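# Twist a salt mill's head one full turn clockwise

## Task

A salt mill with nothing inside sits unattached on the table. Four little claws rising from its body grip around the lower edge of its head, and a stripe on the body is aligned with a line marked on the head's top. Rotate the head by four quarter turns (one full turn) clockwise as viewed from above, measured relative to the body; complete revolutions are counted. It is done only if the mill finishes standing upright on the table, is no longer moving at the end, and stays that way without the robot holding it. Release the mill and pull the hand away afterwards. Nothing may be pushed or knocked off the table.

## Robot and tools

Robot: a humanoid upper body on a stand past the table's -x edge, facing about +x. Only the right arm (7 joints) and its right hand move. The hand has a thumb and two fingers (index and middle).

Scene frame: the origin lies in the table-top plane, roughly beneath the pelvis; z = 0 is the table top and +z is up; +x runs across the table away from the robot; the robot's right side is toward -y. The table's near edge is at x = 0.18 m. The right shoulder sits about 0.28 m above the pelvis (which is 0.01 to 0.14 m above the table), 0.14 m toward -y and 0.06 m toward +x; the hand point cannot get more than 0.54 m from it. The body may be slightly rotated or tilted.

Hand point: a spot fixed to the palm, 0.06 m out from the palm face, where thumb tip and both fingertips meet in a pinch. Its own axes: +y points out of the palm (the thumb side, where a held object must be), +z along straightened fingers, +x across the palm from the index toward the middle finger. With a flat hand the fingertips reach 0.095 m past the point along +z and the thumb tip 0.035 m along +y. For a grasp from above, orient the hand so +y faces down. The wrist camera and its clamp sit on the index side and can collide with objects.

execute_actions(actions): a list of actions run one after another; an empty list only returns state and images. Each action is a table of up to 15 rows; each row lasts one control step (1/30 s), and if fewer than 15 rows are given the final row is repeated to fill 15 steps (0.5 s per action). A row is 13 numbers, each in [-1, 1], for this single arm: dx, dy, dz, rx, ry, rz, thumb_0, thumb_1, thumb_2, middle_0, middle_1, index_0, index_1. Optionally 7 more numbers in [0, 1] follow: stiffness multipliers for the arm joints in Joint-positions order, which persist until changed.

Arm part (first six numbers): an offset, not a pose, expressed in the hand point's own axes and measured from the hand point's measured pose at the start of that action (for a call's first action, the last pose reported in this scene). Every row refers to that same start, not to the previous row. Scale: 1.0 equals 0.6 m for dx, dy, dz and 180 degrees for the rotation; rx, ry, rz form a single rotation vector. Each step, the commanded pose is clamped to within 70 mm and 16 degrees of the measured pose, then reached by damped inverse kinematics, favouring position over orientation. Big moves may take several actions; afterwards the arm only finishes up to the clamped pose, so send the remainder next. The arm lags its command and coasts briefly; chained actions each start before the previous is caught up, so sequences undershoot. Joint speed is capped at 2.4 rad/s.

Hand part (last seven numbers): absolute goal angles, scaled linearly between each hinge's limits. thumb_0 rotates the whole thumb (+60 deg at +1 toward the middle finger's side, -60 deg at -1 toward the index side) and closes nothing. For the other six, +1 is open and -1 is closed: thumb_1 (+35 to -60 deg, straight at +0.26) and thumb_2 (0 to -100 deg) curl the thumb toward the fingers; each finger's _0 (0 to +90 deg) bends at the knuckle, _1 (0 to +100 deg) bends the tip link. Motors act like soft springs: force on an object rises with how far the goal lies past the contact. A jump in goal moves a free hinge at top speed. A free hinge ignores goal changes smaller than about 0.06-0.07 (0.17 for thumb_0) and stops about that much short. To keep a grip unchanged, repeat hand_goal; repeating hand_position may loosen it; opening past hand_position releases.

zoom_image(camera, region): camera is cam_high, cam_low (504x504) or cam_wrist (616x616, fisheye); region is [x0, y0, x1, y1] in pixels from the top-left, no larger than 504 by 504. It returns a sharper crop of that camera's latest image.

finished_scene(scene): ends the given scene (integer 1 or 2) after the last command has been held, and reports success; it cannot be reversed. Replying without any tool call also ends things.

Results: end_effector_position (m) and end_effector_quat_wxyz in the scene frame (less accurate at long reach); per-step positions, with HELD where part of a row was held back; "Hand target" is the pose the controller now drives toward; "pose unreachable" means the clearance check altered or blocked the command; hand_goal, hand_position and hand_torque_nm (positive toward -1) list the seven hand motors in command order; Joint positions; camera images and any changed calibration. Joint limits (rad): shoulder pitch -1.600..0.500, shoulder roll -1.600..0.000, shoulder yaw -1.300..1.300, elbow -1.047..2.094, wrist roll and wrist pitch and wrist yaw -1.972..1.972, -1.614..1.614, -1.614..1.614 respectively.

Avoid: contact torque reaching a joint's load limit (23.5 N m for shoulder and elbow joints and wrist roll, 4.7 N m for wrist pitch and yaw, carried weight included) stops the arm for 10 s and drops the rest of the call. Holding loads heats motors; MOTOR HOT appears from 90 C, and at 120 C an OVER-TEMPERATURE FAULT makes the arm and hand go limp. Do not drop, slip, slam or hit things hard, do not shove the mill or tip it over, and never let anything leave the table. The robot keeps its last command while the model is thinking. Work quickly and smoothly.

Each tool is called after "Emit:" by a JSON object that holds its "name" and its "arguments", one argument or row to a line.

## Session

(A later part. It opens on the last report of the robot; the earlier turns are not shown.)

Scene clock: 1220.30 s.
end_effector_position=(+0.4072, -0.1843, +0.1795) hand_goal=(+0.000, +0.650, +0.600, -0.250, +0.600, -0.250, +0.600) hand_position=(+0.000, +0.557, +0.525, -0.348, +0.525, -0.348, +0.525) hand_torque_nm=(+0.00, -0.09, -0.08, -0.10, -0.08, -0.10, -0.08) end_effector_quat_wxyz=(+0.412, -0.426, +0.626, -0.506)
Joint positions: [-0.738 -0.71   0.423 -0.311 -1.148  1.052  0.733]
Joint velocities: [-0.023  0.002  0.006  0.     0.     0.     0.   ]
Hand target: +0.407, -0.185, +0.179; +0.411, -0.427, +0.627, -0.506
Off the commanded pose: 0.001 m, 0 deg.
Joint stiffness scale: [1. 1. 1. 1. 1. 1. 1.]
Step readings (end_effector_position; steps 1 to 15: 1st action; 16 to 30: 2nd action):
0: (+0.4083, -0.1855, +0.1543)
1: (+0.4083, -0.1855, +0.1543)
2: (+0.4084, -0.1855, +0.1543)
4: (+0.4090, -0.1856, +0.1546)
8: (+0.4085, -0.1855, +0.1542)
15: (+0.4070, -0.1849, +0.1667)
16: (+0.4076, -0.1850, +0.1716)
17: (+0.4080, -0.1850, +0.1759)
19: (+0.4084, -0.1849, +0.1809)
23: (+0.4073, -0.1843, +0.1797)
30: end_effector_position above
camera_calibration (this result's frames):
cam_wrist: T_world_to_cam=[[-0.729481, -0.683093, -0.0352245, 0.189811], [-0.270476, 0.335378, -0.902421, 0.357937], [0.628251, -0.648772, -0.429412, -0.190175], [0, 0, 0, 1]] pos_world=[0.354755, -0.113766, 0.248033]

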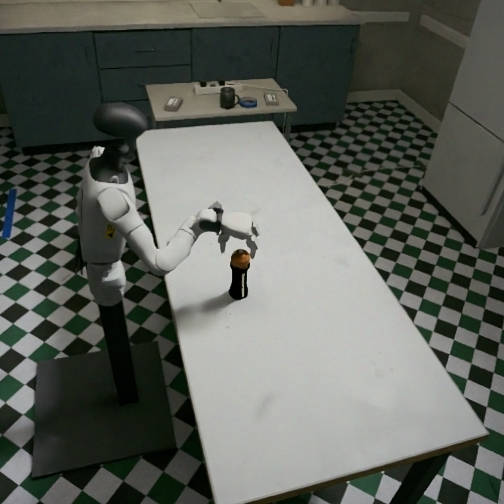

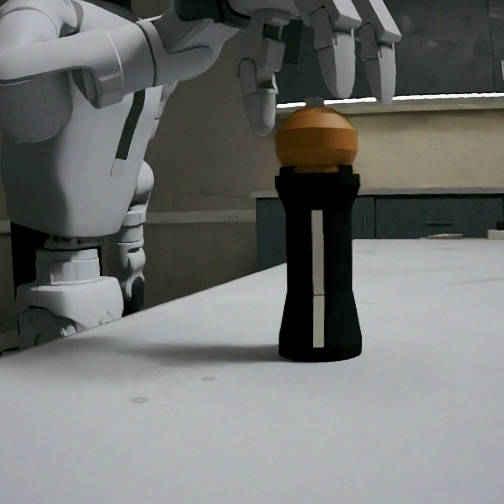

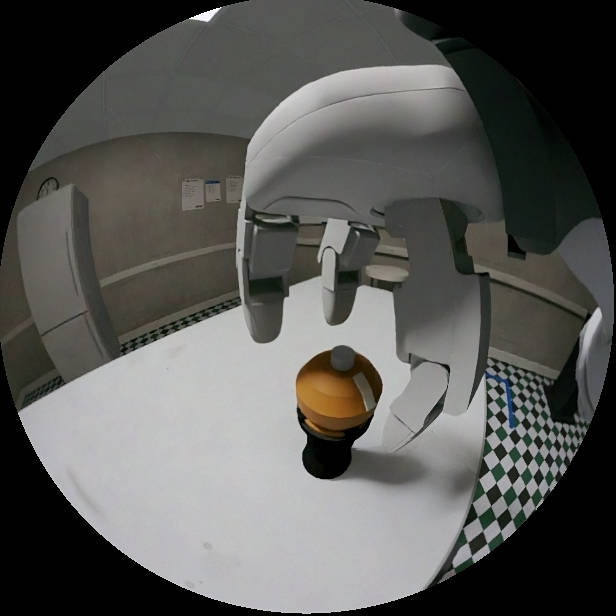

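Emit:
{"name": "execute_actions", "arguments": {
  "actions": [
    [[-0.0015,0,0,-0.005,-0.017,-0.005,0,0.65,0.6,-0.25,0.6,-0.25,0.6],[-0.003,0,-0.0003,-0.011,-0.035,-0.01,0,0.65,0.6,-0.25,0.6,-0.25,0.6],[-0.0045,0,-0.0006,-0.016,-0.052,-0.015,0,0.65,0.6,-0.25,0.6,-0.25,0.6],[-0.006,0,-0.001,-0.021,-0.069,-0.019,0,0.65,0.6,-0.25,0.6,-0.25,0.6],[-0.0075,0,-0.0014,-0.027,-0.086,-0.024,0,0.65,0.6,-0.25,0.6,-0.25,0.6],[-0.009,0,-0.0018,-0.032,-0.104,-0.029,0,0.65,0.6,-0.25,0.6,-0.25,0.6],[-0.0105,0,-0.0023,-0.037,-0.121,-0.034,0,0.65,0.6,-0.25,0.6,-0.25,0.6],[-0.012,0,-0.003,-0.043,-0.138,-0.039,0,0.65,0.6,-0.25,0.6,-0.25,0.6],[-0.0135,0,-0.0037,-0.048,-0.156,-0.044,0,0.65,0.6,-0.25,0.6,-0.25,0.6],[-0.015,0,-0.0045,-0.053,-0.173,-0.048,0,0.65,0.6,-0.25,0.6,-0.25,0.6],[-0.0162,0,-0.0052,-0.059,-0.19,-0.053,0,0.65,0.6,-0.25,0.6,-0.25,0.6],[-0.0174,0,-0.006,-0.064,-0.208,-0.058,0,0.65,0.6,-0.25,0.6,-0.25,0.6]],
    [[-0.003,0,-0.0003,0,-0.035,-0.01,0,0.65,0.6,-0.25,0.6,-0.25,0.6],[-0.0045,0,-0.0006,0,-0.052,-0.015,0,0.65,0.6,-0.25,0.6,-0.25,0.6],[-0.006,0,-0.001,0,-0.069,-0.02,0,0.65,0.6,-0.25,0.6,-0.25,0.6],[-0.0075,0,-0.0014,0,-0.086,-0.025,0,0.65,0.6,-0.25,0.6,-0.25,0.6],[-0.009,0,-0.0018,0,-0.104,-0.03,0,0.65,0.6,-0.25,0.6,-0.25,0.6],[-0.0105,0,-0.0023,0,-0.121,-0.035,0,0.65,0.6,-0.25,0.6,-0.25,0.6],[-0.012,0,-0.003,0,-0.138,-0.04,0,0.65,0.6,-0.25,0.6,-0.25,0.6],[-0.0135,0,-0.0037,0,-0.156,-0.045,0,0.65,0.6,-0.25,0.6,-0.25,0.6],[-0.015,0,-0.0045,0,-0.173,-0.05,0,0.65,0.6,-0.25,0.6,-0.25,0.6],[-0.0162,0,-0.0052,0,-0.19,-0.055,0,0.65,0.6,-0.25,0.6,-0.25,0.6],[-0.0174,0,-0.006,0,-0.208,-0.06,0,0.65,0.6,-0.25,0.6,-0.25,0.6],[-0.0185,0,-0.007,0,-0.225,-0.065,0,0.65,0.6,-0.25,0.6,-0.25,0.6],[-0.0195,0,-0.008,0,-0.24,-0.07,0,0.65,0.6,-0.25,0.6,-0.25,0.6]],
    [[0,0,0,0,-0.03,-0.009,0,0.65,0.6,-0.25,0.6,-0.25,0.6]]
  ]
}}

Scene clock: 1259.63 s.
end_effector_position=(+0.3931, -0.1650, +0.1915) hand_goal=(+0.000, +0.650, +0.600, -0.250, +0.600, -0.250, +0.600) hand_position=(+0.000, +0.557, +0.525, -0.341, +0.525, -0.342, +0.525) hand_torque_nm=(+0.00, -0.09, -0.08, -0.09, -0.08, -0.09, -0.08) end_effector_quat_wxyz=(-0.576, +0.748, -0.244, +0.223)
Joint positions: [-0.806 -1.079  0.224  0.292 -0.351 -0.785  0.463]
Joint velocities: [ 0.008  0.023 -0.005  0.005  0.003  0.     0.   ]
Hand target: +0.393, -0.164, +0.192; -0.577, +0.747, -0.246, +0.222
Off the commanded pose: 0.001 m, 1 deg.
Joint stiffness scale: [1. 1. 1. 1. 1. 1. 1.]
Step readings (end_effector_position; steps 1 to 15: 1st action; 16 to 30: 2nd action; 31 to 45: 3rd action):
0: (+0.4072, -0.1843, +0.1795)
1: (+0.4072, -0.1843, +0.1795)
2: (+0.4072, -0.1843, +0.1795)
4: (+0.4071, -0.1823, +0.1790)
8: (+0.4052, -0.1773, +0.1810)
15: (+0.4031, -0.1711, +0.1871)
16: (+0.4029, -0.1714, +0.1872)
17: (+0.4030, -0.1721, +0.1871)
19: (+0.4025, -0.1717, +0.1867)
23: (+0.3971, -0.1624, +0.1890)
30: (+0.3934, -0.1644, +0.1914)
31: (+0.3928, -0.1634, +0.1915)
32: (+0.3924, -0.1633, +0.1913)
34: (+0.3916, -0.1646, +0.1913)
38: (+0.3930, -0.1651, +0.1914)
45: end_effector_position above
camera_calibration (this result's frames):
cam_wrist: T_world_to_cam=[[0.372092, -0.91918, 0.129055, -0.310297], [-0.365002, -0.272737, -0.890162, 0.29298], [0.853417, 0.284117, -0.436986, -0.0967701], [0, 0, 0, 1]] pos_world=[0.304983, -0.177818, 0.258558]

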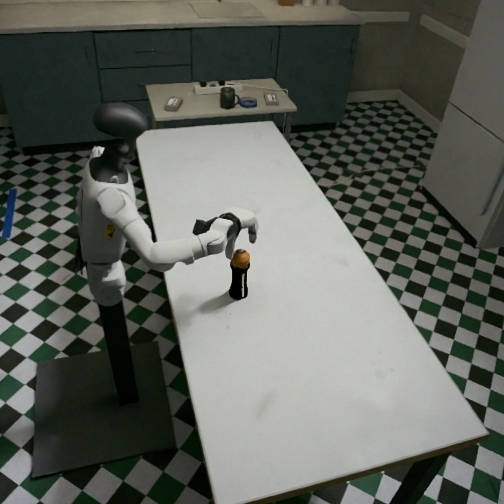

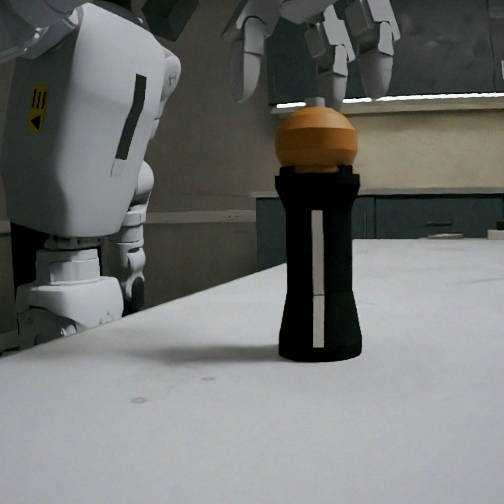

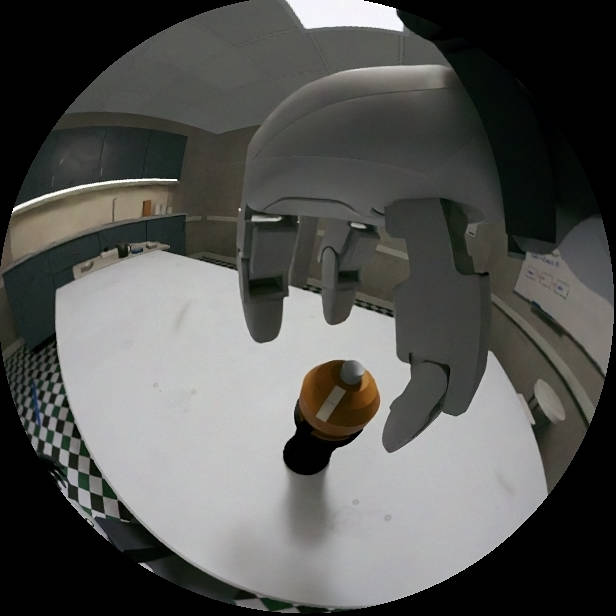

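Emit:
{"name": "execute_actions", "arguments": {
  "actions": [
    [[0.002,0.001,0.002,-0.004,-0.006,0.002,0,0.65,0.6,-0.25,0.6,-0.25,0.6],[0.004,0.003,0.004,-0.008,-0.012,0.004,0,0.65,0.6,-0.25,0.6,-0.25,0.6],[0.006,0.006,0.006,-0.012,-0.018,0.006,0,0.65,0.6,-0.25,0.6,-0.25,0.6],[0.0075,0.01,0.008,-0.015,-0.023,0.008,0,0.65,0.6,-0.25,0.6,-0.25,0.6],[0.0075,0.014,0.009,-0.017,-0.027,0.01,0,0.65,0.6,-0.25,0.6,-0.25,0.6],[0.0075,0.018,0.01,-0.017,-0.027,0.01,0,0.65,0.6,-0.25,0.6,-0.25,0.6],[0.0075,0.0205,0.0108,-0.017,-0.027,0.01,0,0.65,0.6,-0.25,0.6,-0.25,0.6]]
  ]
}}

Scene clock: 1271.57 s.
end_effector_position=(+0.3996, -0.1658, +0.1789) hand_goal=(+0.000, +0.650, +0.600, -0.250, +0.600, -0.250, +0.600) hand_position=(+0.000, +0.557, +0.525, -0.340, +0.525, -0.341, +0.525) hand_torque_nm=(+0.00, -0.09, -0.08, -0.09, -0.08, -0.09, -0.08) end_effector_quat_wxyz=(-0.570, +0.767, -0.237, +0.177)
Joint positions: [-0.964 -1.014  0.322  0.581 -0.352 -0.996  0.5  ]
Joint velocities: [-0.074 -0.018 -0.002  0.051 -0.003 -0.049  0.   ]
Hand target: +0.400, -0.165, +0.179; -0.569, +0.768, -0.235, +0.176
Off the commanded pose: 0.001 m, 0 deg.
Joint stiffness scale: [1. 1. 1. 1. 1. 1. 1.]
Step readings (end_effector_position):
0: (+0.3931, -0.1650, +0.1915)
1: (+0.3931, -0.1650, +0.1915)
2: (+0.3933, -0.1651, +0.1914)
4: (+0.3948, -0.1664, +0.1901)
8: (+0.3994, -0.1653, +0.1852)
15: end_effector_position above
camera_calibration (this result's frames):
cam_wrist: T_world_to_cam=[[0.444473, -0.889117, 0.109153, -0.332203], [-0.407283, -0.309108, -0.859403, 0.289211], [0.797849, 0.337525, -0.499513, -0.0653128], [0, 0, 0, 1]] pos_world=[0.317556, -0.183925, 0.252185]

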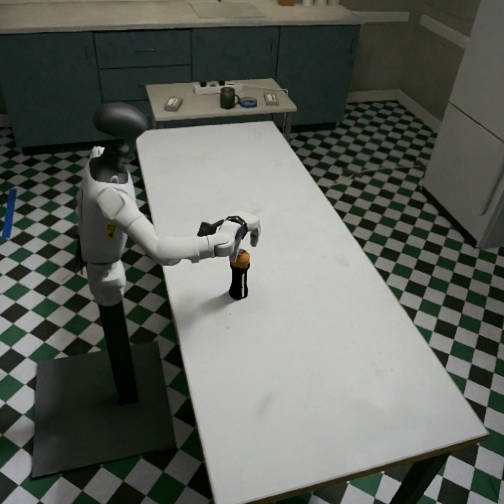

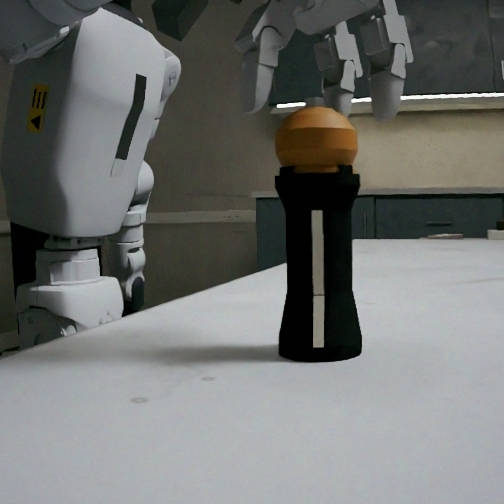

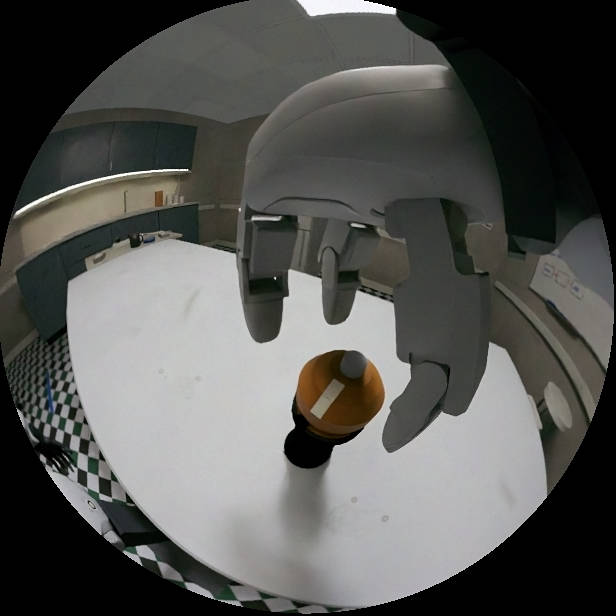

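Emit:
{"name": "execute_actions", "arguments": {
  "actions": [
    [[0.003,0.001,-0.003,0,0,0,0,0.65,0.6,-0.25,0.6,-0.25,0.6],[0.006,0.002,-0.006,0,0,0,0,0.65,0.6,-0.25,0.6,-0.25,0.6],[0.009,0.003,-0.009,0,0,0,0,0.65,0.6,-0.25,0.6,-0.25,0.6],[0.01,0.003,-0.0096,0,0,0,0,0.65,0.6,-0.25,0.6,-0.25,0.6],[0.01,0.007,-0.0085,0,0,0,0,0.65,0.6,-0.25,0.6,-0.25,0.6],[0.01,0.012,-0.007,0,0,0,0,0.62,0.6,-0.28,0.6,-0.28,0.6],[0.01,0.017,-0.0055,0,0,0,0,0.6,0.58,-0.3,0.6,-0.3,0.6],[0.01,0.022,-0.004,0,0,0,0,0.57,0.57,-0.33,0.58,-0.33,0.58],[0.01,0.026,-0.0027,0,0,0,0,0.53,0.56,-0.36,0.58,-0.36,0.58],[0.01,0.03,-0.0014,0,0,0,0,0.5,0.55,-0.4,0.58,-0.4,0.58]]
  ]
}}

Scene clock: 1300.70 s.
end_effector_position=(+0.4002, -0.1739, +0.1615) hand_goal=(+0.000, +0.500, +0.550, -0.400, +0.580, -0.400, +0.580) hand_position=(+0.000, +0.557, +0.525, -0.339, +0.525, -0.340, +0.525) hand_torque_nm=(+0.00, +0.06, -0.03, +0.06, -0.06, +0.06, -0.06) end_effector_quat_wxyz=(-0.570, +0.766, -0.240, +0.175)
Joint positions: [-0.966 -0.99   0.327  0.698 -0.454 -1.085  0.399]
Joint velocities: [-0.003  0.012 -0.002  0.043 -0.054 -0.037 -0.062]
Hand target: +0.401, -0.174, +0.162; -0.571, +0.766, -0.238, +0.176
Off the commanded pose: 0.001 m, 0 deg.
Joint stiffness scale: [1. 1. 1. 1. 1. 1. 1.]
Step readings (end_effector_position):
0: (+0.4000, -0.1656, +0.1798)
1: (+0.4000, -0.1656, +0.1798)
2: (+0.3998, -0.1658, +0.1797)
4: (+0.3998, -0.1681, +0.1790)
8: (+0.4010, -0.1749, +0.1758)
15: end_effector_position above
camera_calibration (this result's frames):
cam_wrist: T_world_to_cam=[[0.443299, -0.89018, 0.105196, -0.336813], [-0.412818, -0.306918, -0.857545, 0.274354], [0.795656, 0.336722, -0.503538, -0.0704175], [0, 0, 0, 1]] pos_world=[0.318595, -0.191909, 0.235244]

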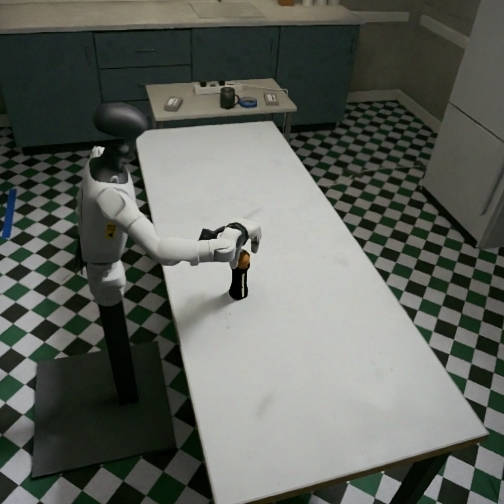

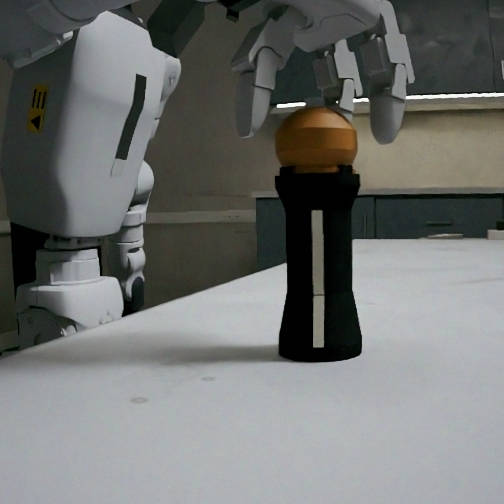

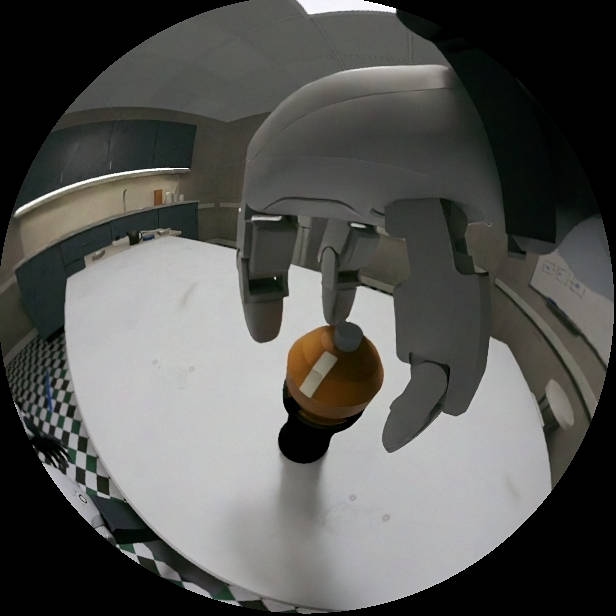

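Emit:
{"name": "execute_actions", "arguments": {
  "actions": [
    [[0,0,0,0,0,0,0,0.4,0.52,-0.45,0.54,-0.45,0.54],[0,0,0,0,0,0,0,0.25,0.46,-0.55,0.48,-0.53,0.48],[0,0,0,0,0,0,0,0.1,0.41,-0.67,0.4,-0.65,0.4],[0,0,0,0,0,0,0,-0.05,0.36,-0.77,0.34,-0.76,0.34],[0,0,0,0,0,0,0,-0.2,0.3,-0.87,0.28,-0.87,0.28],[0,0,0,0,0,0,0,-0.33,0.26,-0.94,0.24,-0.94,0.24],[0,0,0,0,0,0,0,-0.45,0.22,-1,0.2,-1,0.2]]
  ]
}}

Emit:
{"name": "zoom_image", "arguments": {
  "camera": "cam_low",
  "region": [230, 60, 410, 240]
}}

Scene clock: 1310.30 s.
end_effector_position=(+0.4003, -0.1743, +0.1615) hand_goal=(+0.000, -0.450, +0.220, -1.000, +0.200, -1.000, +0.200) hand_position=(+0.000, +0.289, +0.507, -0.541, +0.465, -0.548, +0.458) hand_torque_nm=(+0.00, +0.64, +0.31, +0.44, +0.28, +0.44, +0.28) end_effector_quat_wxyz=(-0.569, +0.766, -0.240, +0.175)
Joint positions: [-0.967 -0.991  0.327  0.7   -0.455 -1.087  0.398]
Joint velocities: [ 0.003 -0.014  0.003 -0.009  0.003  0.     0.   ]
Hand target: +0.400, -0.174, +0.161; -0.570, +0.766, -0.240, +0.175
Off the commanded pose: 0.000 m, 0 deg.
Joint stiffness scale: [1. 1. 1. 1. 1. 1. 1.]
Step readings (end_effector_position):
0: (+0.4005, -0.1738, +0.1618)
1: (+0.4005, -0.1738, +0.1618)
2: (+0.4005, -0.1738, +0.1618)
4: (+0.4004, -0.1739, +0.1617)
8: (+0.4003, -0.1744, +0.1615)
15: end_effector_position above
camera_calibration (this result's frames):
cam_wrist: T_world_to_cam=[[0.442612, -0.890432, 0.105949, -0.337166], [-0.412883, -0.307252, -0.857394, 0.274197], [0.796004, 0.335748, -0.503638, -0.0705775], [0, 0, 0, 1]] pos_world=[0.318625, -0.19228, 0.235271]

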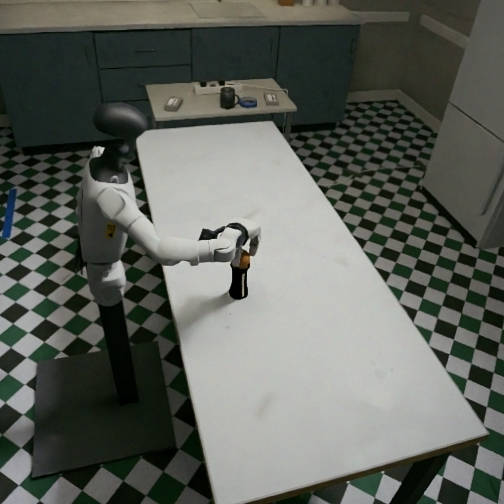

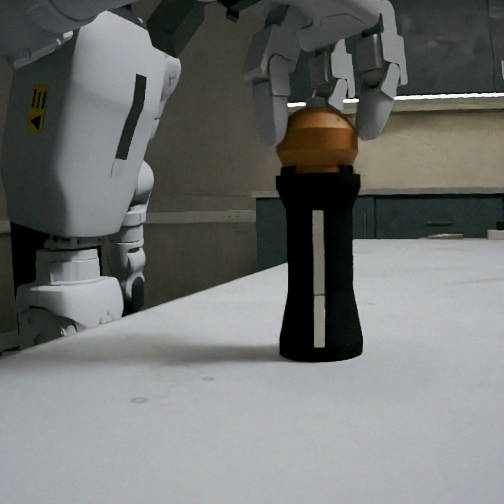

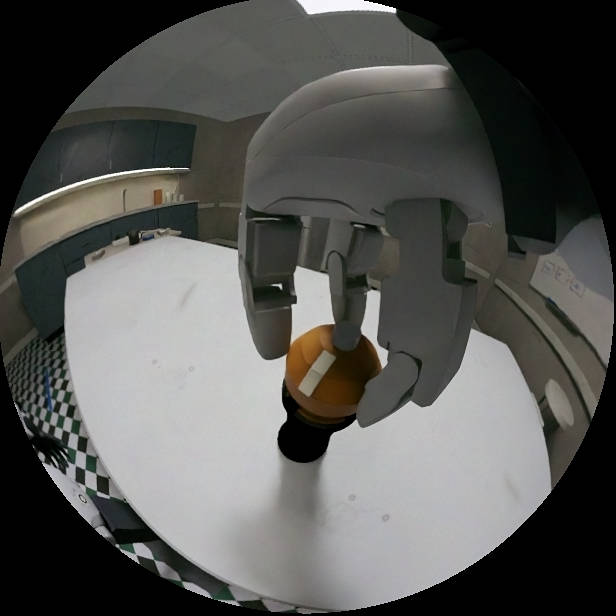

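Region (230, 60, 410, 240) of cam_low's 504x504 image, scaled by 2.800, with more detail than that image has.

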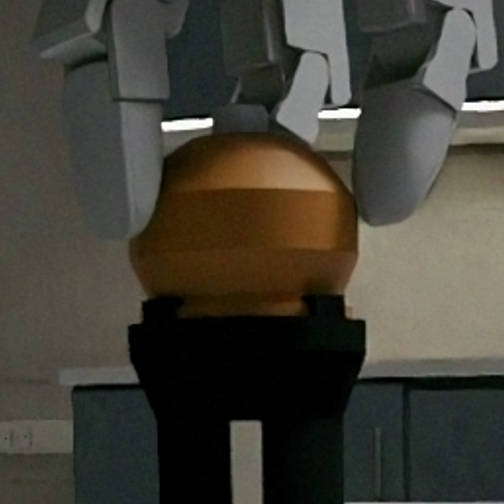

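Emit:
{"name": "execute_actions", "arguments": {
  "actions": [
    [[-0.002,0.008,0.0007,0,0,0,0,-0.45,0.22,-1,0.2,-1,0.2],[-0.0045,0.016,0.0015,0,0,0,0,-0.45,0.22,-1,0.2,-1,0.2],[-0.0069,0.0238,0.0022,0,0,0,0,-0.45,0.22,-1,0.2,-1,0.2],[-0.0069,0.0238,0.0022,0,0.0133,0.004,0,-0.45,0.22,-1,0.2,-1,0.2],[-0.0069,0.0238,0.0022,0,0.0266,0.008,0,-0.45,0.22,-1,0.2,-1,0.2],[-0.0069,0.0238,0.0022,0,0.0399,0.012,0,-0.45,0.22,-1,0.2,-1,0.2],[-0.0057,0.0238,0.0022,0,0.0532,0.016,0,-0.45,0.22,-1,0.2,-1,0.2],[-0.0044,0.0238,0.0021,0,0.0665,0.02,0,-0.45,0.22,-1,0.2,-1,0.2],[-0.0032,0.0239,0.002,0,0.0798,0.024,0,-0.45,0.22,-1,0.2,-1,0.2],[-0.002,0.0239,0.0018,0,0.0931,0.028,0,-0.45,0.22,-1,0.2,-1,0.2],[-0.0008,0.024,0.0015,0,0.1064,0.032,0,-0.45,0.22,-1,0.2,-1,0.2],[0.0004,0.0241,0.0012,0,0.1197,0.036,0,-0.45,0.22,-1,0.2,-1,0.2],[0.0016,0.0242,0.0009,0,0.133,0.04,0,-0.45,0.22,-1,0.2,-1,0.2],[0.0028,0.0243,0.0005,0,0.1463,0.044,0,-0.45,0.22,-1,0.2,-1,0.2],[0.0073,0.0249,-0.0015,0,0.1596,0.048,0,-0.45,0.22,-1,0.2,-1,0.2]]
  ]
}}

Emit:
{"name": "execute_actions", "arguments": {
  "actions": []
}}

Scene clock: 1328.23 s.
end_effector_position=(+0.4025, -0.1773, +0.1624) hand_goal=(+0.000, -0.450, +0.220, -1.000, +0.200, -1.000, +0.200) hand_position=(+0.000, +0.289, +0.507, -0.542, +0.453, -0.550, +0.447) hand_torque_nm=(+0.00, +0.64, +0.31, +0.44, +0.27, +0.44, +0.26) end_effector_quat_wxyz=(-0.560, +0.707, -0.353, +0.249)
Joint positions: [-0.717 -1.019  0.21   0.27  -0.4   -0.553  0.422]
Joint velocities: [ 0.644  0.025 -0.276 -1.382 -0.003  2.019  0.155]
Hand target: +0.397, -0.182, +0.149; -0.530, +0.688, -0.415, +0.269
Off the commanded pose: 0.015 m, 14 deg; orientation clipped at the last step of the last action.
Joint stiffness scale: [1. 1. 1. 1. 1. 1. 1.]
Step readings (end_effector_position):
0: (+0.4003, -0.1743, +0.1615)
1: (+0.4003, -0.1743, +0.1615)
2: (+0.4003, -0.1742, +0.1615)
4: (+0.4004, -0.1740, +0.1617)
8: (+0.4005, -0.1748, +0.1620)
15: end_effector_position above
camera_calibration (this result's frames):
cam_wrist: T_world_to_cam=[[0.169032, -0.984273, 0.0513304, -0.23847], [-0.475344, -0.127033, -0.870581, 0.334155], [0.86341, 0.122756, -0.489341, -0.138118], [0, 0, 0, 1]] pos_world=[0.3184, -0.175316, 0.235563]

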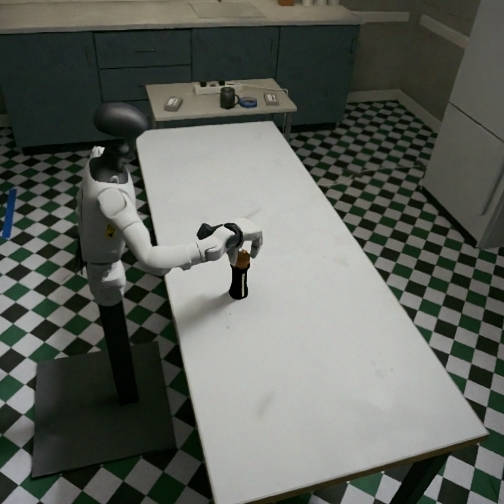

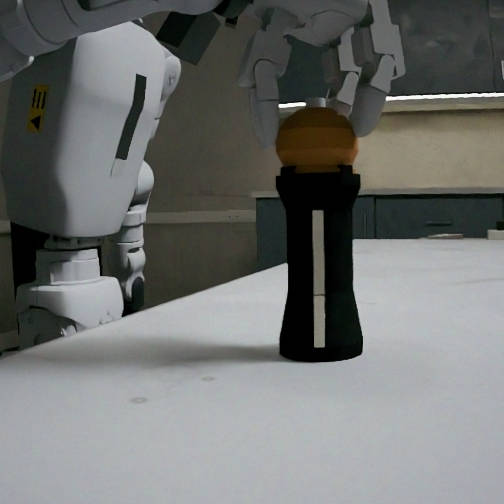

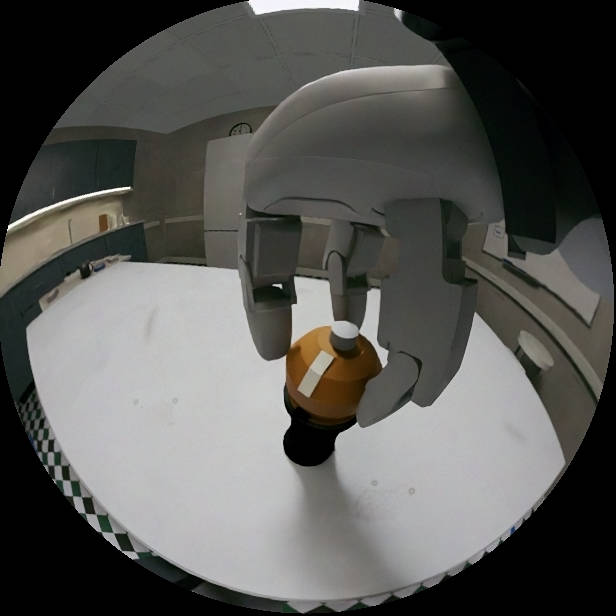

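Scene clock: 1328.23 s.
end_effector_position=(+0.4025, -0.1773, +0.1624) hand_goal=(+0.000, -0.450, +0.220, -1.000, +0.200, -1.000, +0.200) hand_position=(+0.000, +0.289, +0.507, -0.542, +0.453, -0.550, +0.447) hand_torque_nm=(+0.00, +0.64, +0.31, +0.44, +0.27, +0.44, +0.26) end_effector_quat_wxyz=(-0.560, +0.707, -0.353, +0.249)
Joint positions: [-0.717 -1.019  0.21   0.27  -0.4   -0.553  0.422]
Joint velocities: [ 0.644  0.025 -0.276 -1.382 -0.003  2.019  0.155]
Hand target: +0.397, -0.182, +0.149; -0.530, +0.688, -0.415, +0.269
Off the commanded pose: 0.015 m, 14 deg; orientation clipped at the last step of the last action.
Joint stiffness scale: [1. 1. 1. 1. 1. 1. 1.]
camera_calibration (this result's frames):
cam_wrist: T_world_to_cam=[[0.169032, -0.984273, 0.0513304, -0.23847], [-0.475344, -0.127033, -0.870581, 0.334155], [0.86341, 0.122756, -0.489341, -0.138118], [0, 0, 0, 1]] pos_world=[0.3184, -0.175316, 0.235563]

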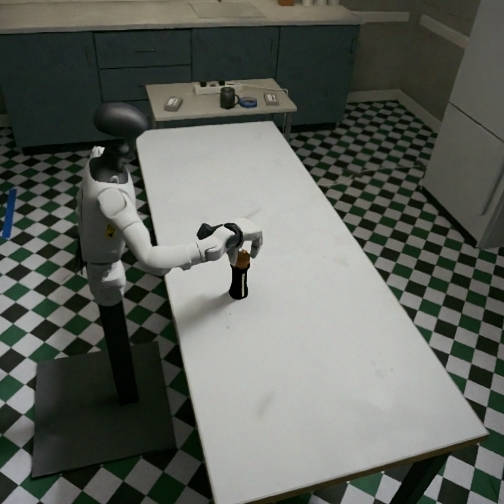

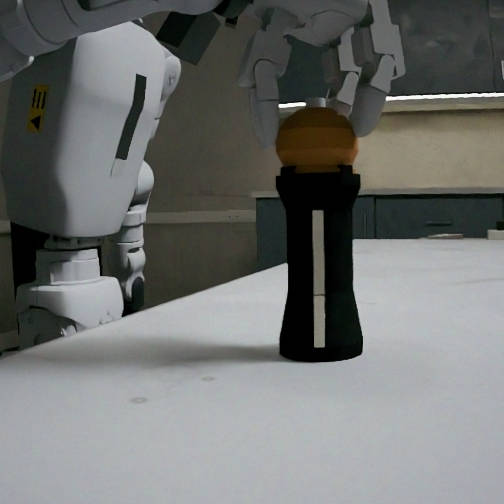

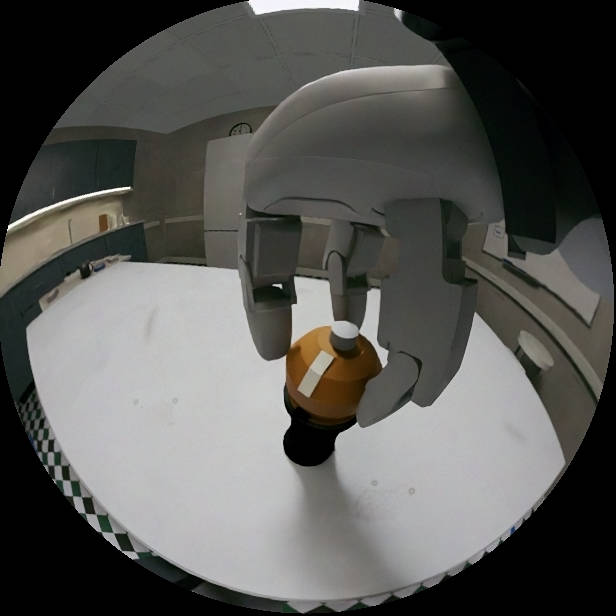

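Emit:
{"name": "execute_actions", "arguments": {
  "actions": [
    [[0.0012,0.0275,-0.0001,-0.006,0.086,0.008,0,-0.45,0.22,-1,0.2,-1,0.2],[0.0022,0.0276,-0.0003,-0.0057,0.0968,0.0109,0,-0.45,0.22,-1,0.2,-1,0.2],[0.0031,0.0276,-0.0006,-0.0052,0.1076,0.0137,0,-0.45,0.22,-1,0.2,-1,0.2],[0.0041,0.0277,-0.0008,-0.0047,0.1183,0.0164,0,-0.45,0.22,-1,0.2,-1,0.2],[0.005,0.0278,-0.0011,-0.0043,0.1291,0.0192,0,-0.45,0.22,-1,0.2,-1,0.2],[0.0059,0.0279,-0.0015,-0.0038,0.1398,0.022,0,-0.45,0.22,-1,0.2,-1,0.2],[0.0068,0.028,-0.0018,-0.0033,0.1506,0.0247,0,-0.45,0.22,-1,0.2,-1,0.2],[0.0078,0.0281,-0.0022,-0.0028,0.1613,0.0275,0,-0.45,0.22,-1,0.2,-1,0.2],[0.0086,0.0282,-0.0026,-0.0024,0.1721,0.0303,0,-0.45,0.22,-1,0.2,-1,0.2],[0.0095,0.0283,-0.003,-0.0019,0.1828,0.033,0,-0.45,0.22,-1,0.2,-1,0.2],[0.0104,0.0284,-0.0035,-0.0014,0.1936,0.0358,0,-0.45,0.22,-1,0.2,-1,0.2],[0.0112,0.0285,-0.0041,-0.001,0.2044,0.0386,0,-0.45,0.22,-1,0.2,-1,0.2],[0.012,0.0286,-0.0046,-0.0005,0.2151,0.0413,0,-0.45,0.22,-1,0.2,-1,0.2],[0.0128,0.0288,-0.0051,0,0.2259,0.0441,0,-0.45,0.22,-1,0.2,-1,0.2],[0.014,0.029,-0.006,0.0005,0.2366,0.0469,0,-0.45,0.22,-1,0.2,-1,0.2]]
  ]
}}

Scene clock: 1352.77 s.
end_effector_position=(+0.4059, -0.1840, +0.1623) hand_goal=(+0.000, -0.450, +0.220, -1.000, +0.200, -1.000, +0.200) hand_position=(+0.000, +0.289, +0.507, -0.561, +0.431, -0.567, +0.434) hand_torque_nm=(+0.00, +0.64, +0.31, +0.42, +0.24, +0.41, +0.25) end_effector_quat_wxyz=(-0.474, +0.570, -0.530, +0.411)
Joint positions: [-0.586 -0.869  0.226 -0.254 -0.711  0.451  0.516]
Joint velocities: [-0.242  0.491  0.479 -0.422 -1.029  1.789  0.421]
Hand target: +0.400, -0.185, +0.147; -0.435, +0.546, -0.576, +0.426
Off the commanded pose: 0.017 m, 11 deg.
Joint stiffness scale: [1. 1. 1. 1. 1. 1. 1.]
Step readings (end_effector_position):
0: (+0.4032, -0.1789, +0.1622)
1: (+0.4032, -0.1789, +0.1622)
2: (+0.4032, -0.1790, +0.1622)
4: (+0.4035, -0.1791, +0.1620)
8: (+0.4042, -0.1807, +0.1623)
15: end_effector_position above
camera_calibration (this result's frames):
cam_wrist: T_world_to_cam=[[-0.400778, -0.91519, 0.0424683, -0.000250544], [-0.434556, 0.149083, -0.888221, 0.372049], [0.80656, -0.374434, -0.45745, -0.213888], [0, 0, 0, 1]] pos_world=[0.334089, -0.135782, 0.23263]

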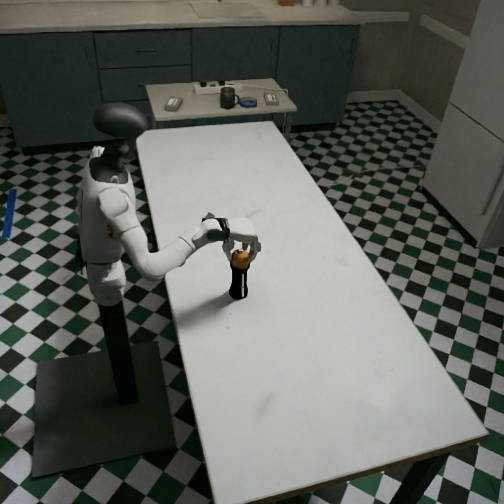

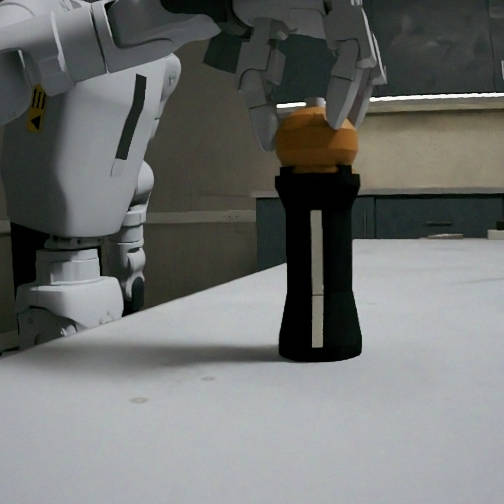

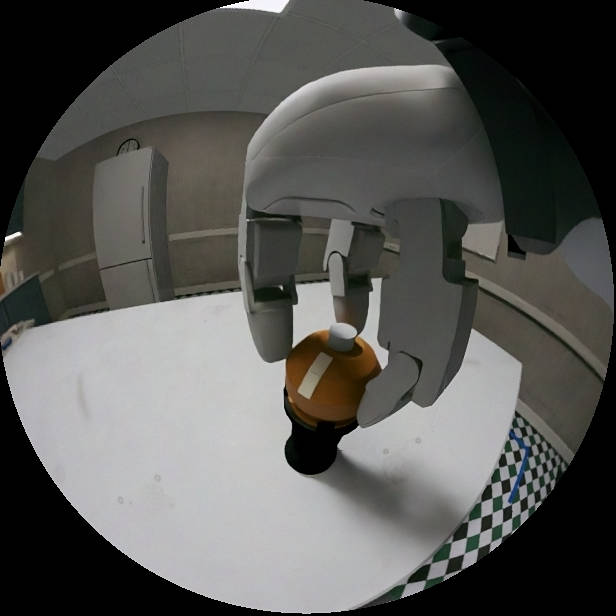

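Emit:
{"name": "execute_actions", "arguments": {
  "actions": [
    [[0.0049,0.0278,-0.0028,-0.012,0.0759,0.0065,0,-0.45,0.22,-1,0.2,-1,0.2],[0.0059,0.0278,-0.003,-0.0116,0.0867,0.0089,0,-0.45,0.22,-1,0.2,-1,0.2],[0.0068,0.0279,-0.0032,-0.0112,0.0975,0.0113,0,-0.45,0.22,-1,0.2,-1,0.2],[0.0078,0.0279,-0.0035,-0.0108,0.1083,0.0137,0,-0.45,0.22,-1,0.2,-1,0.2],[0.0087,0.028,-0.0038,-0.0104,0.1191,0.0161,0,-0.45,0.22,-1,0.2,-1,0.2],[0.0097,0.028,-0.0041,-0.01,0.1299,0.0185,0,-0.45,0.22,-1,0.2,-1,0.2],[0.011,0.0281,-0.0046,-0.0096,0.1407,0.0209,0,-0.45,0.22,-1,0.2,-1,0.2],[0.012,0.0282,-0.005,-0.0092,0.1515,0.0233,0,-0.45,0.22,-1,0.2,-1,0.2],[0.0133,0.0283,-0.0056,-0.009,0.157,0.0245,0,-0.45,0.22,-1,0.2,-1,0.2]]
  ]
}}

Scene clock: 1367.37 s.
end_effector_position=(+0.4083, -0.1906, +0.1621) hand_goal=(+0.000, -0.450, +0.220, -1.000, +0.200, -1.000, +0.200) hand_position=(+0.000, +0.289, +0.498, -0.588, +0.425, -0.589, +0.415) hand_torque_nm=(+0.00, +0.64, +0.30, +0.39, +0.24, +0.40, +0.23) end_effector_quat_wxyz=(+0.360, -0.430, +0.642, -0.523)
Joint positions: [-0.786 -0.69   0.516 -0.194 -1.212  1.116  0.775]
Joint velocities: [-0.207  0.041  0.181  0.239 -0.25   0.196  0.232]
Hand target: +0.401, -0.192, +0.145; +0.333, -0.442, +0.658, -0.510
Off the commanded pose: 0.018 m, 4 deg.
Joint stiffness scale: [1. 1. 1. 1. 1. 1. 1.]
Step readings (end_effector_position):
0: (+0.4070, -0.1855, +0.1624)
1: (+0.4070, -0.1855, +0.1624)
2: (+0.4070, -0.1856, +0.1623)
4: (+0.4074, -0.1864, +0.1623)
8: (+0.4071, -0.1883, +0.1626)
15: end_effector_position above
camera_calibration (this result's frames):
cam_wrist: T_world_to_cam=[[-0.778109, -0.626103, 0.050414, 0.202562], [-0.307433, 0.309621, -0.899789, 0.354444], [0.547751, -0.715632, -0.433404, -0.181606], [0, 0, 0, 1]] pos_world=[0.366059, -0.112882, 0.230004]

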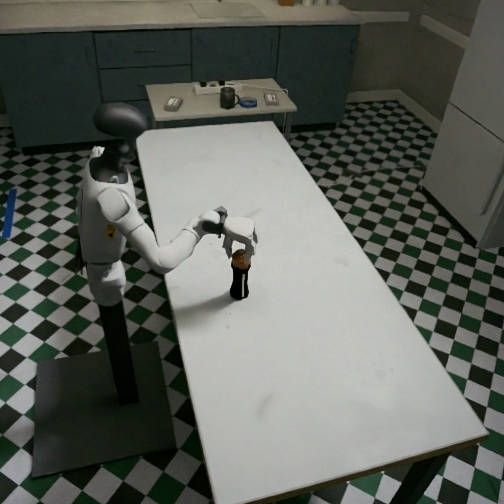

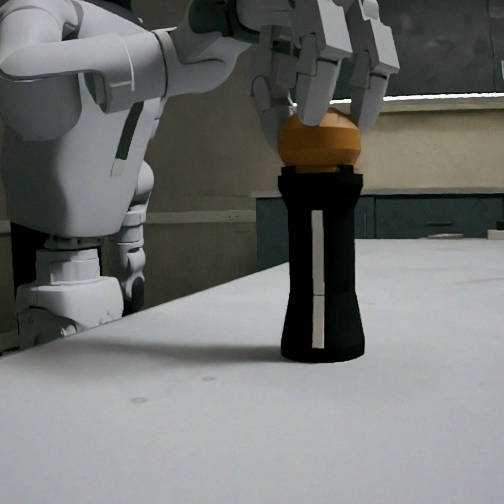

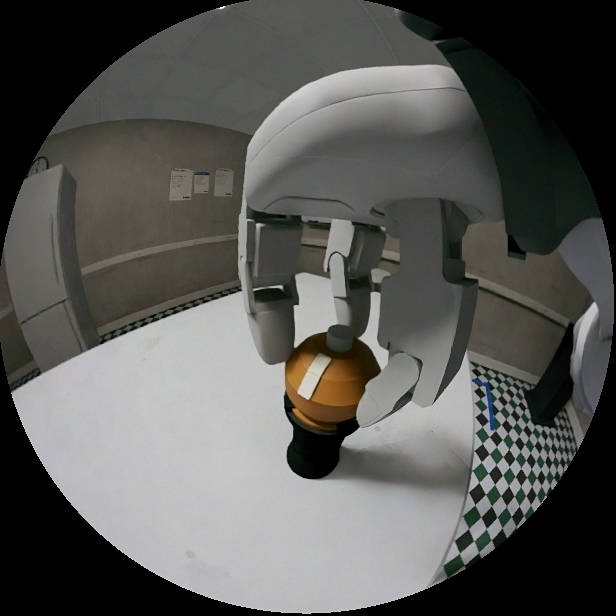

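Emit:
{"name": "execute_actions", "arguments": {
  "actions": [
    [[0,0.0066,0.0013,0,0,0,0,-0.45,0.22,-1,0.2,-1,0.2],[0,0.0066,0.0013,0,0,0,0,-0.45,0.22,-1,0.2,-1,0.2],[0,0.0066,0.0013,0,0,0,0,-0.45,0.22,-1,0.2,-1,0.2],[0,0.003,0.0006,0,0,0,0,-0.1,0.35,-0.8,0.3,-0.75,0.3],[0,0,0,0,0,0,0,0.2,0.45,-0.6,0.45,-0.55,0.45],[0,0,0,0,0,0,0,0.45,0.55,-0.4,0.58,-0.4,0.58],[0,0,0,0,0,0,0,0.65,0.6,-0.25,0.6,-0.25,0.6],[0,0,0,0,0,0,0,0.65,0.6,-0.25,0.6,-0.25,0.6],[0,-0.006,-0.0012,0,0,0,0,0.65,0.6,-0.25,0.6,-0.25,0.6],[0,-0.012,-0.0024,0,0,0,0,0.65,0.6,-0.25,0.6,-0.25,0.6],[0,-0.018,-0.0036,0,0,0,0,0.65,0.6,-0.25,0.6,-0.25,0.6],[0,-0.024,-0.0048,0,0,0,0,0.65,0.6,-0.25,0.6,-0.25,0.6],[0,-0.03,-0.006,0,0,0,0,0.65,0.6,-0.25,0.6,-0.25,0.6],[0,-0.034,-0.0068,0,0,0,0,0.65,0.6,-0.25,0.6,-0.25,0.6],[0,-0.036,-0.007,0,0,0,0,0.65,0.6,-0.25,0.6,-0.25,0.6]],
    [[0,-0.014,-0.003,0,0,0,0,0.65,0.6,-0.25,0.6,-0.25,0.6]]
  ]
}}

Emit:
{"name": "zoom_image", "arguments": {
  "camera": "cam_low",
  "region": [260, 80, 400, 220]
}}

Scene clock: 1384.17 s.
end_effector_position=(+0.4071, -0.1905, +0.1836) hand_goal=(+0.000, +0.650, +0.600, -0.250, +0.600, -0.250, +0.600) hand_position=(+0.000, +0.555, +0.525, -0.346, +0.525, -0.346, +0.525) hand_torque_nm=(+0.00, -0.10, -0.08, -0.09, -0.08, -0.09, -0.08) end_effector_quat_wxyz=(+0.358, -0.434, +0.643, -0.519)
Joint positions: [-0.849 -0.744  0.523 -0.226 -1.246  1.126  0.909]
Joint velocities: [ 0.    -0.012  0.002  0.003  0.009  0.     0.   ]
Hand target: +0.407, -0.191, +0.183; +0.357, -0.434, +0.644, -0.519
Off the commanded pose: 0.001 m, 0 deg.
Joint stiffness scale: [1. 1. 1. 1. 1. 1. 1.]
Step readings (end_effector_position; steps 1 to 15: 1st action; 16 to 30: 2nd action):
0: (+0.4086, -0.1908, +0.1621)
1: (+0.4086, -0.1908, +0.1621)
2: (+0.4087, -0.1908, +0.1622)
4: (+0.4097, -0.1908, +0.1631)
8: (+0.4091, -0.1905, +0.1628)
15: (+0.4070, -0.1906, +0.1743)
16: (+0.4078, -0.1908, +0.1792)
17: (+0.4085, -0.1910, +0.1832)
19: (+0.4086, -0.1909, +0.1858)
23: (+0.4072, -0.1905, +0.1837)
30: end_effector_position above
camera_calibration (this result's frames):
cam_wrist: T_world_to_cam=[[-0.775034, -0.629228, 0.0582634, 0.197317], [-0.318389, 0.309191, -0.896119, 0.377076], [0.545848, -0.713073, -0.439973, -0.169172], [0, 0, 0, 1]] pos_world=[0.365327, -0.113064, 0.251977]

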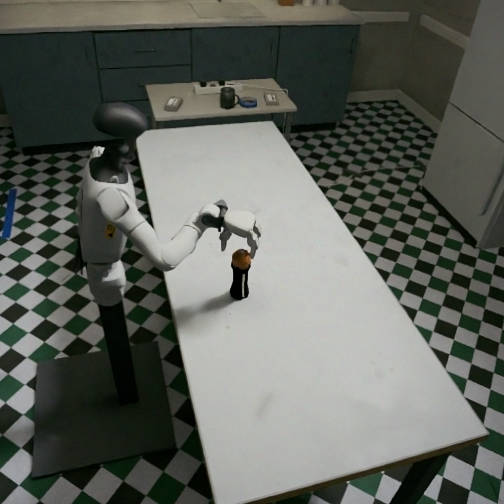

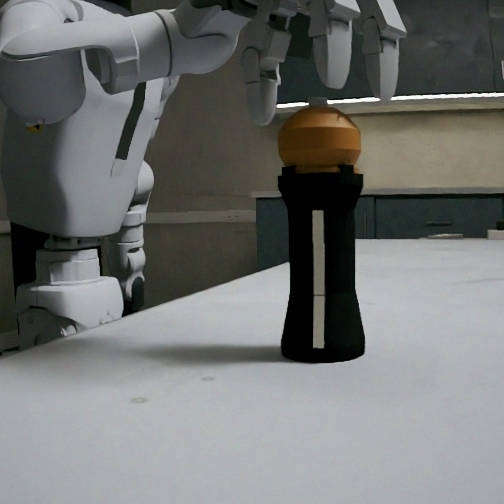

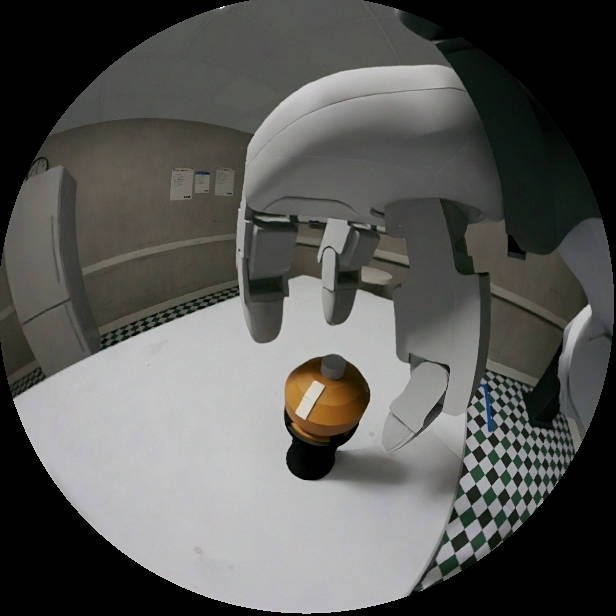

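Region (260, 80, 400, 220) of cam_low's 504x504 image, scaled by 3.600, with more detail than that image has.

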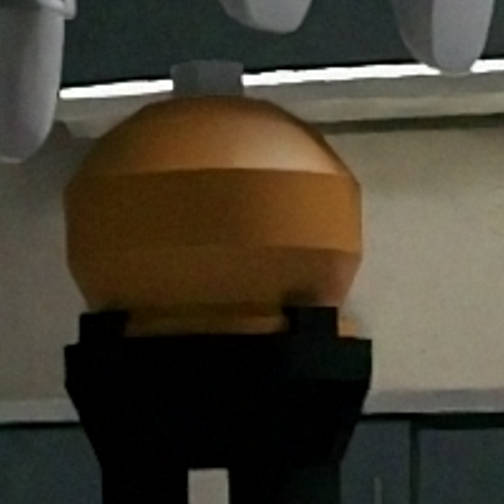

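Emit:
{"name": "execute_actions", "arguments": {
  "actions": [
    [[-0.0015,0,0,-0.003,-0.017,-0.004,0,0.65,0.6,-0.25,0.6,-0.25,0.6],[-0.003,0,-0.0003,-0.005,-0.035,-0.008,0,0.65,0.6,-0.25,0.6,-0.25,0.6],[-0.0045,0,-0.0006,-0.008,-0.052,-0.012,0,0.65,0.6,-0.25,0.6,-0.25,0.6],[-0.006,0,-0.001,-0.01,-0.069,-0.015,0,0.65,0.6,-0.25,0.6,-0.25,0.6],[-0.0075,0,-0.0014,-0.013,-0.086,-0.019,0,0.65,0.6,-0.25,0.6,-0.25,0.6],[-0.009,0,-0.0018,-0.015,-0.104,-0.023,0,0.65,0.6,-0.25,0.6,-0.25,0.6],[-0.0105,0,-0.0023,-0.018,-0.121,-0.027,0,0.65,0.6,-0.25,0.6,-0.25,0.6],[-0.012,0,-0.003,-0.02,-0.138,-0.03,0,0.65,0.6,-0.25,0.6,-0.25,0.6],[-0.0135,0,-0.0037,-0.023,-0.156,-0.034,0,0.65,0.6,-0.25,0.6,-0.25,0.6],[-0.015,0,-0.0045,-0.025,-0.173,-0.038,0,0.65,0.6,-0.25,0.6,-0.25,0.6],[-0.0162,0,-0.0052,-0.028,-0.19,-0.042,0,0.65,0.6,-0.25,0.6,-0.25,0.6],[-0.0174,0,-0.006,-0.03,-0.208,-0.046,0,0.65,0.6,-0.25,0.6,-0.25,0.6]],
    [[-0.003,0,-0.0003,0,-0.035,-0.01,0,0.65,0.6,-0.25,0.6,-0.25,0.6],[-0.0045,0,-0.0006,0,-0.052,-0.015,0,0.65,0.6,-0.25,0.6,-0.25,0.6],[-0.006,0,-0.001,0,-0.069,-0.02,0,0.65,0.6,-0.25,0.6,-0.25,0.6],[-0.0075,0,-0.0014,0,-0.086,-0.025,0,0.65,0.6,-0.25,0.6,-0.25,0.6],[-0.009,0,-0.0018,0,-0.104,-0.03,0,0.65,0.6,-0.25,0.6,-0.25,0.6],[-0.0105,0,-0.0023,0,-0.121,-0.035,0,0.65,0.6,-0.25,0.6,-0.25,0.6],[-0.012,0,-0.003,0,-0.138,-0.04,0,0.65,0.6,-0.25,0.6,-0.25,0.6],[-0.0135,0,-0.0037,0,-0.156,-0.045,0,0.65,0.6,-0.25,0.6,-0.25,0.6],[-0.015,0,-0.0045,0,-0.173,-0.05,0,0.65,0.6,-0.25,0.6,-0.25,0.6],[-0.0162,0,-0.0052,0,-0.19,-0.055,0,0.65,0.6,-0.25,0.6,-0.25,0.6],[-0.0174,0,-0.006,0,-0.208,-0.06,0,0.65,0.6,-0.25,0.6,-0.25,0.6],[-0.0185,0,-0.007,0,-0.225,-0.065,0,0.65,0.6,-0.25,0.6,-0.25,0.6],[-0.0195,0,-0.008,0,-0.24,-0.07,0,0.65,0.6,-0.25,0.6,-0.25,0.6]],
    [[0.002,0,0.002,0,-0.03,-0.009,0,0.65,0.6,-0.25,0.6,-0.25,0.6],[0.004,0,0.004,0,-0.055,-0.016,0,0.65,0.6,-0.25,0.6,-0.25,0.6],[0.006,0,0.006,0,-0.08,-0.024,0,0.65,0.6,-0.25,0.6,-0.25,0.6],[0.008,0,0.008,0,-0.1,-0.03,0,0.65,0.6,-0.25,0.6,-0.25,0.6]]
  ]
}}

Scene clock: 1410.43 s.
end_effector_position=(+0.4015, -0.1678, +0.1961) hand_goal=(+0.000, +0.650, +0.600, -0.250, +0.600, -0.250, +0.600) hand_position=(+0.000, +0.555, +0.525, -0.341, +0.525, -0.342, +0.525) hand_torque_nm=(+0.00, -0.10, -0.08, -0.09, -0.08, -0.09, -0.08) end_effector_quat_wxyz=(-0.580, +0.773, -0.175, +0.188)
Joint positions: [-1.03  -1.045  0.332  0.642 -0.405 -1.141  0.423]
Joint velocities: [-0.255  0.097  0.123  0.529 -0.032 -0.414  0.   ]
Hand target: +0.402, -0.167, +0.195; -0.580, +0.775, -0.172, +0.183
Off the commanded pose: 0.002 m, 1 deg.
Joint stiffness scale: [1. 1. 1. 1. 1. 1. 1.]
Step readings (end_effector_position; steps 1 to 15: 1st action; 16 to 30: 2nd action; 31 to 45: 3rd action):
0: (+0.4071, -0.1905, +0.1836)
1: (+0.4071, -0.1905, +0.1836)
2: (+0.4071, -0.1905, +0.1836)
4: (+0.4074, -0.1883, +0.1835)
8: (+0.4068, -0.1821, +0.1856)
15: (+0.4043, -0.1743, +0.1907)
16: (+0.4043, -0.1746, +0.1911)
17: (+0.4045, -0.1758, +0.1912)
19: (+0.4039, -0.1759, +0.1909)
23: (+0.3991, -0.1646, +0.1935)
30: (+0.3947, -0.1671, +0.1946)
31: (+0.3943, -0.1663, +0.1949)
32: (+0.3941, -0.1659, +0.1949)
34: (+0.3938, -0.1671, +0.1941)
38: (+0.3978, -0.1699, +0.1929)
45: end_effector_position above
camera_calibration (this result's frames):
cam_wrist: T_world_to_cam=[[0.50878, -0.844162, 0.168919, -0.366661], [-0.297643, -0.356597, -0.885577, 0.257368], [0.807806, 0.400287, -0.432688, -0.064191], [0, 0, 0, 1]] pos_world=[0.315007, -0.19205, 0.262081]

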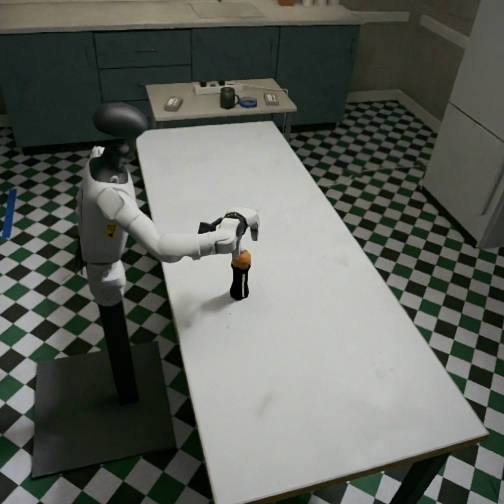

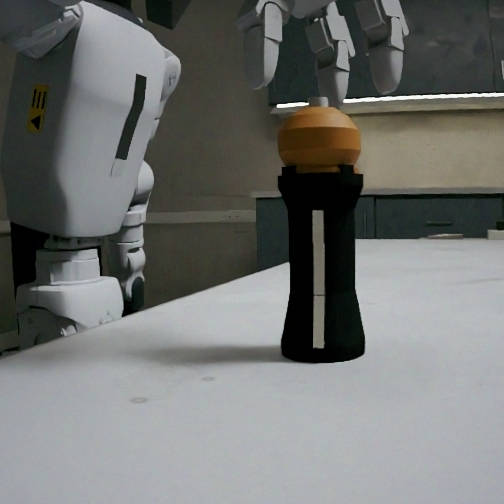

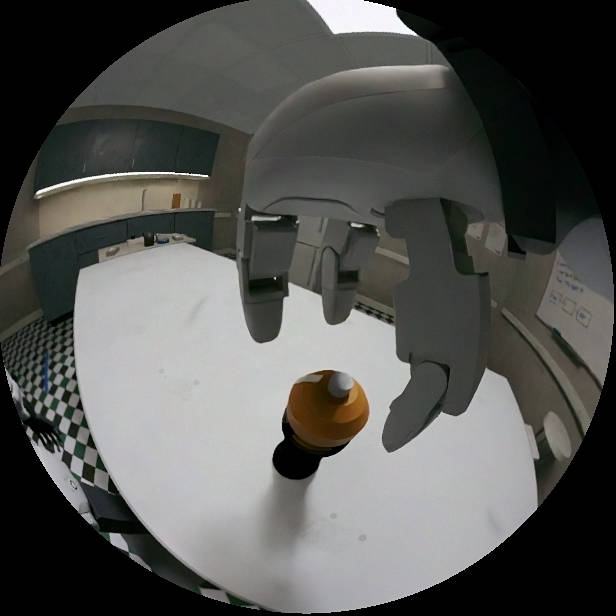

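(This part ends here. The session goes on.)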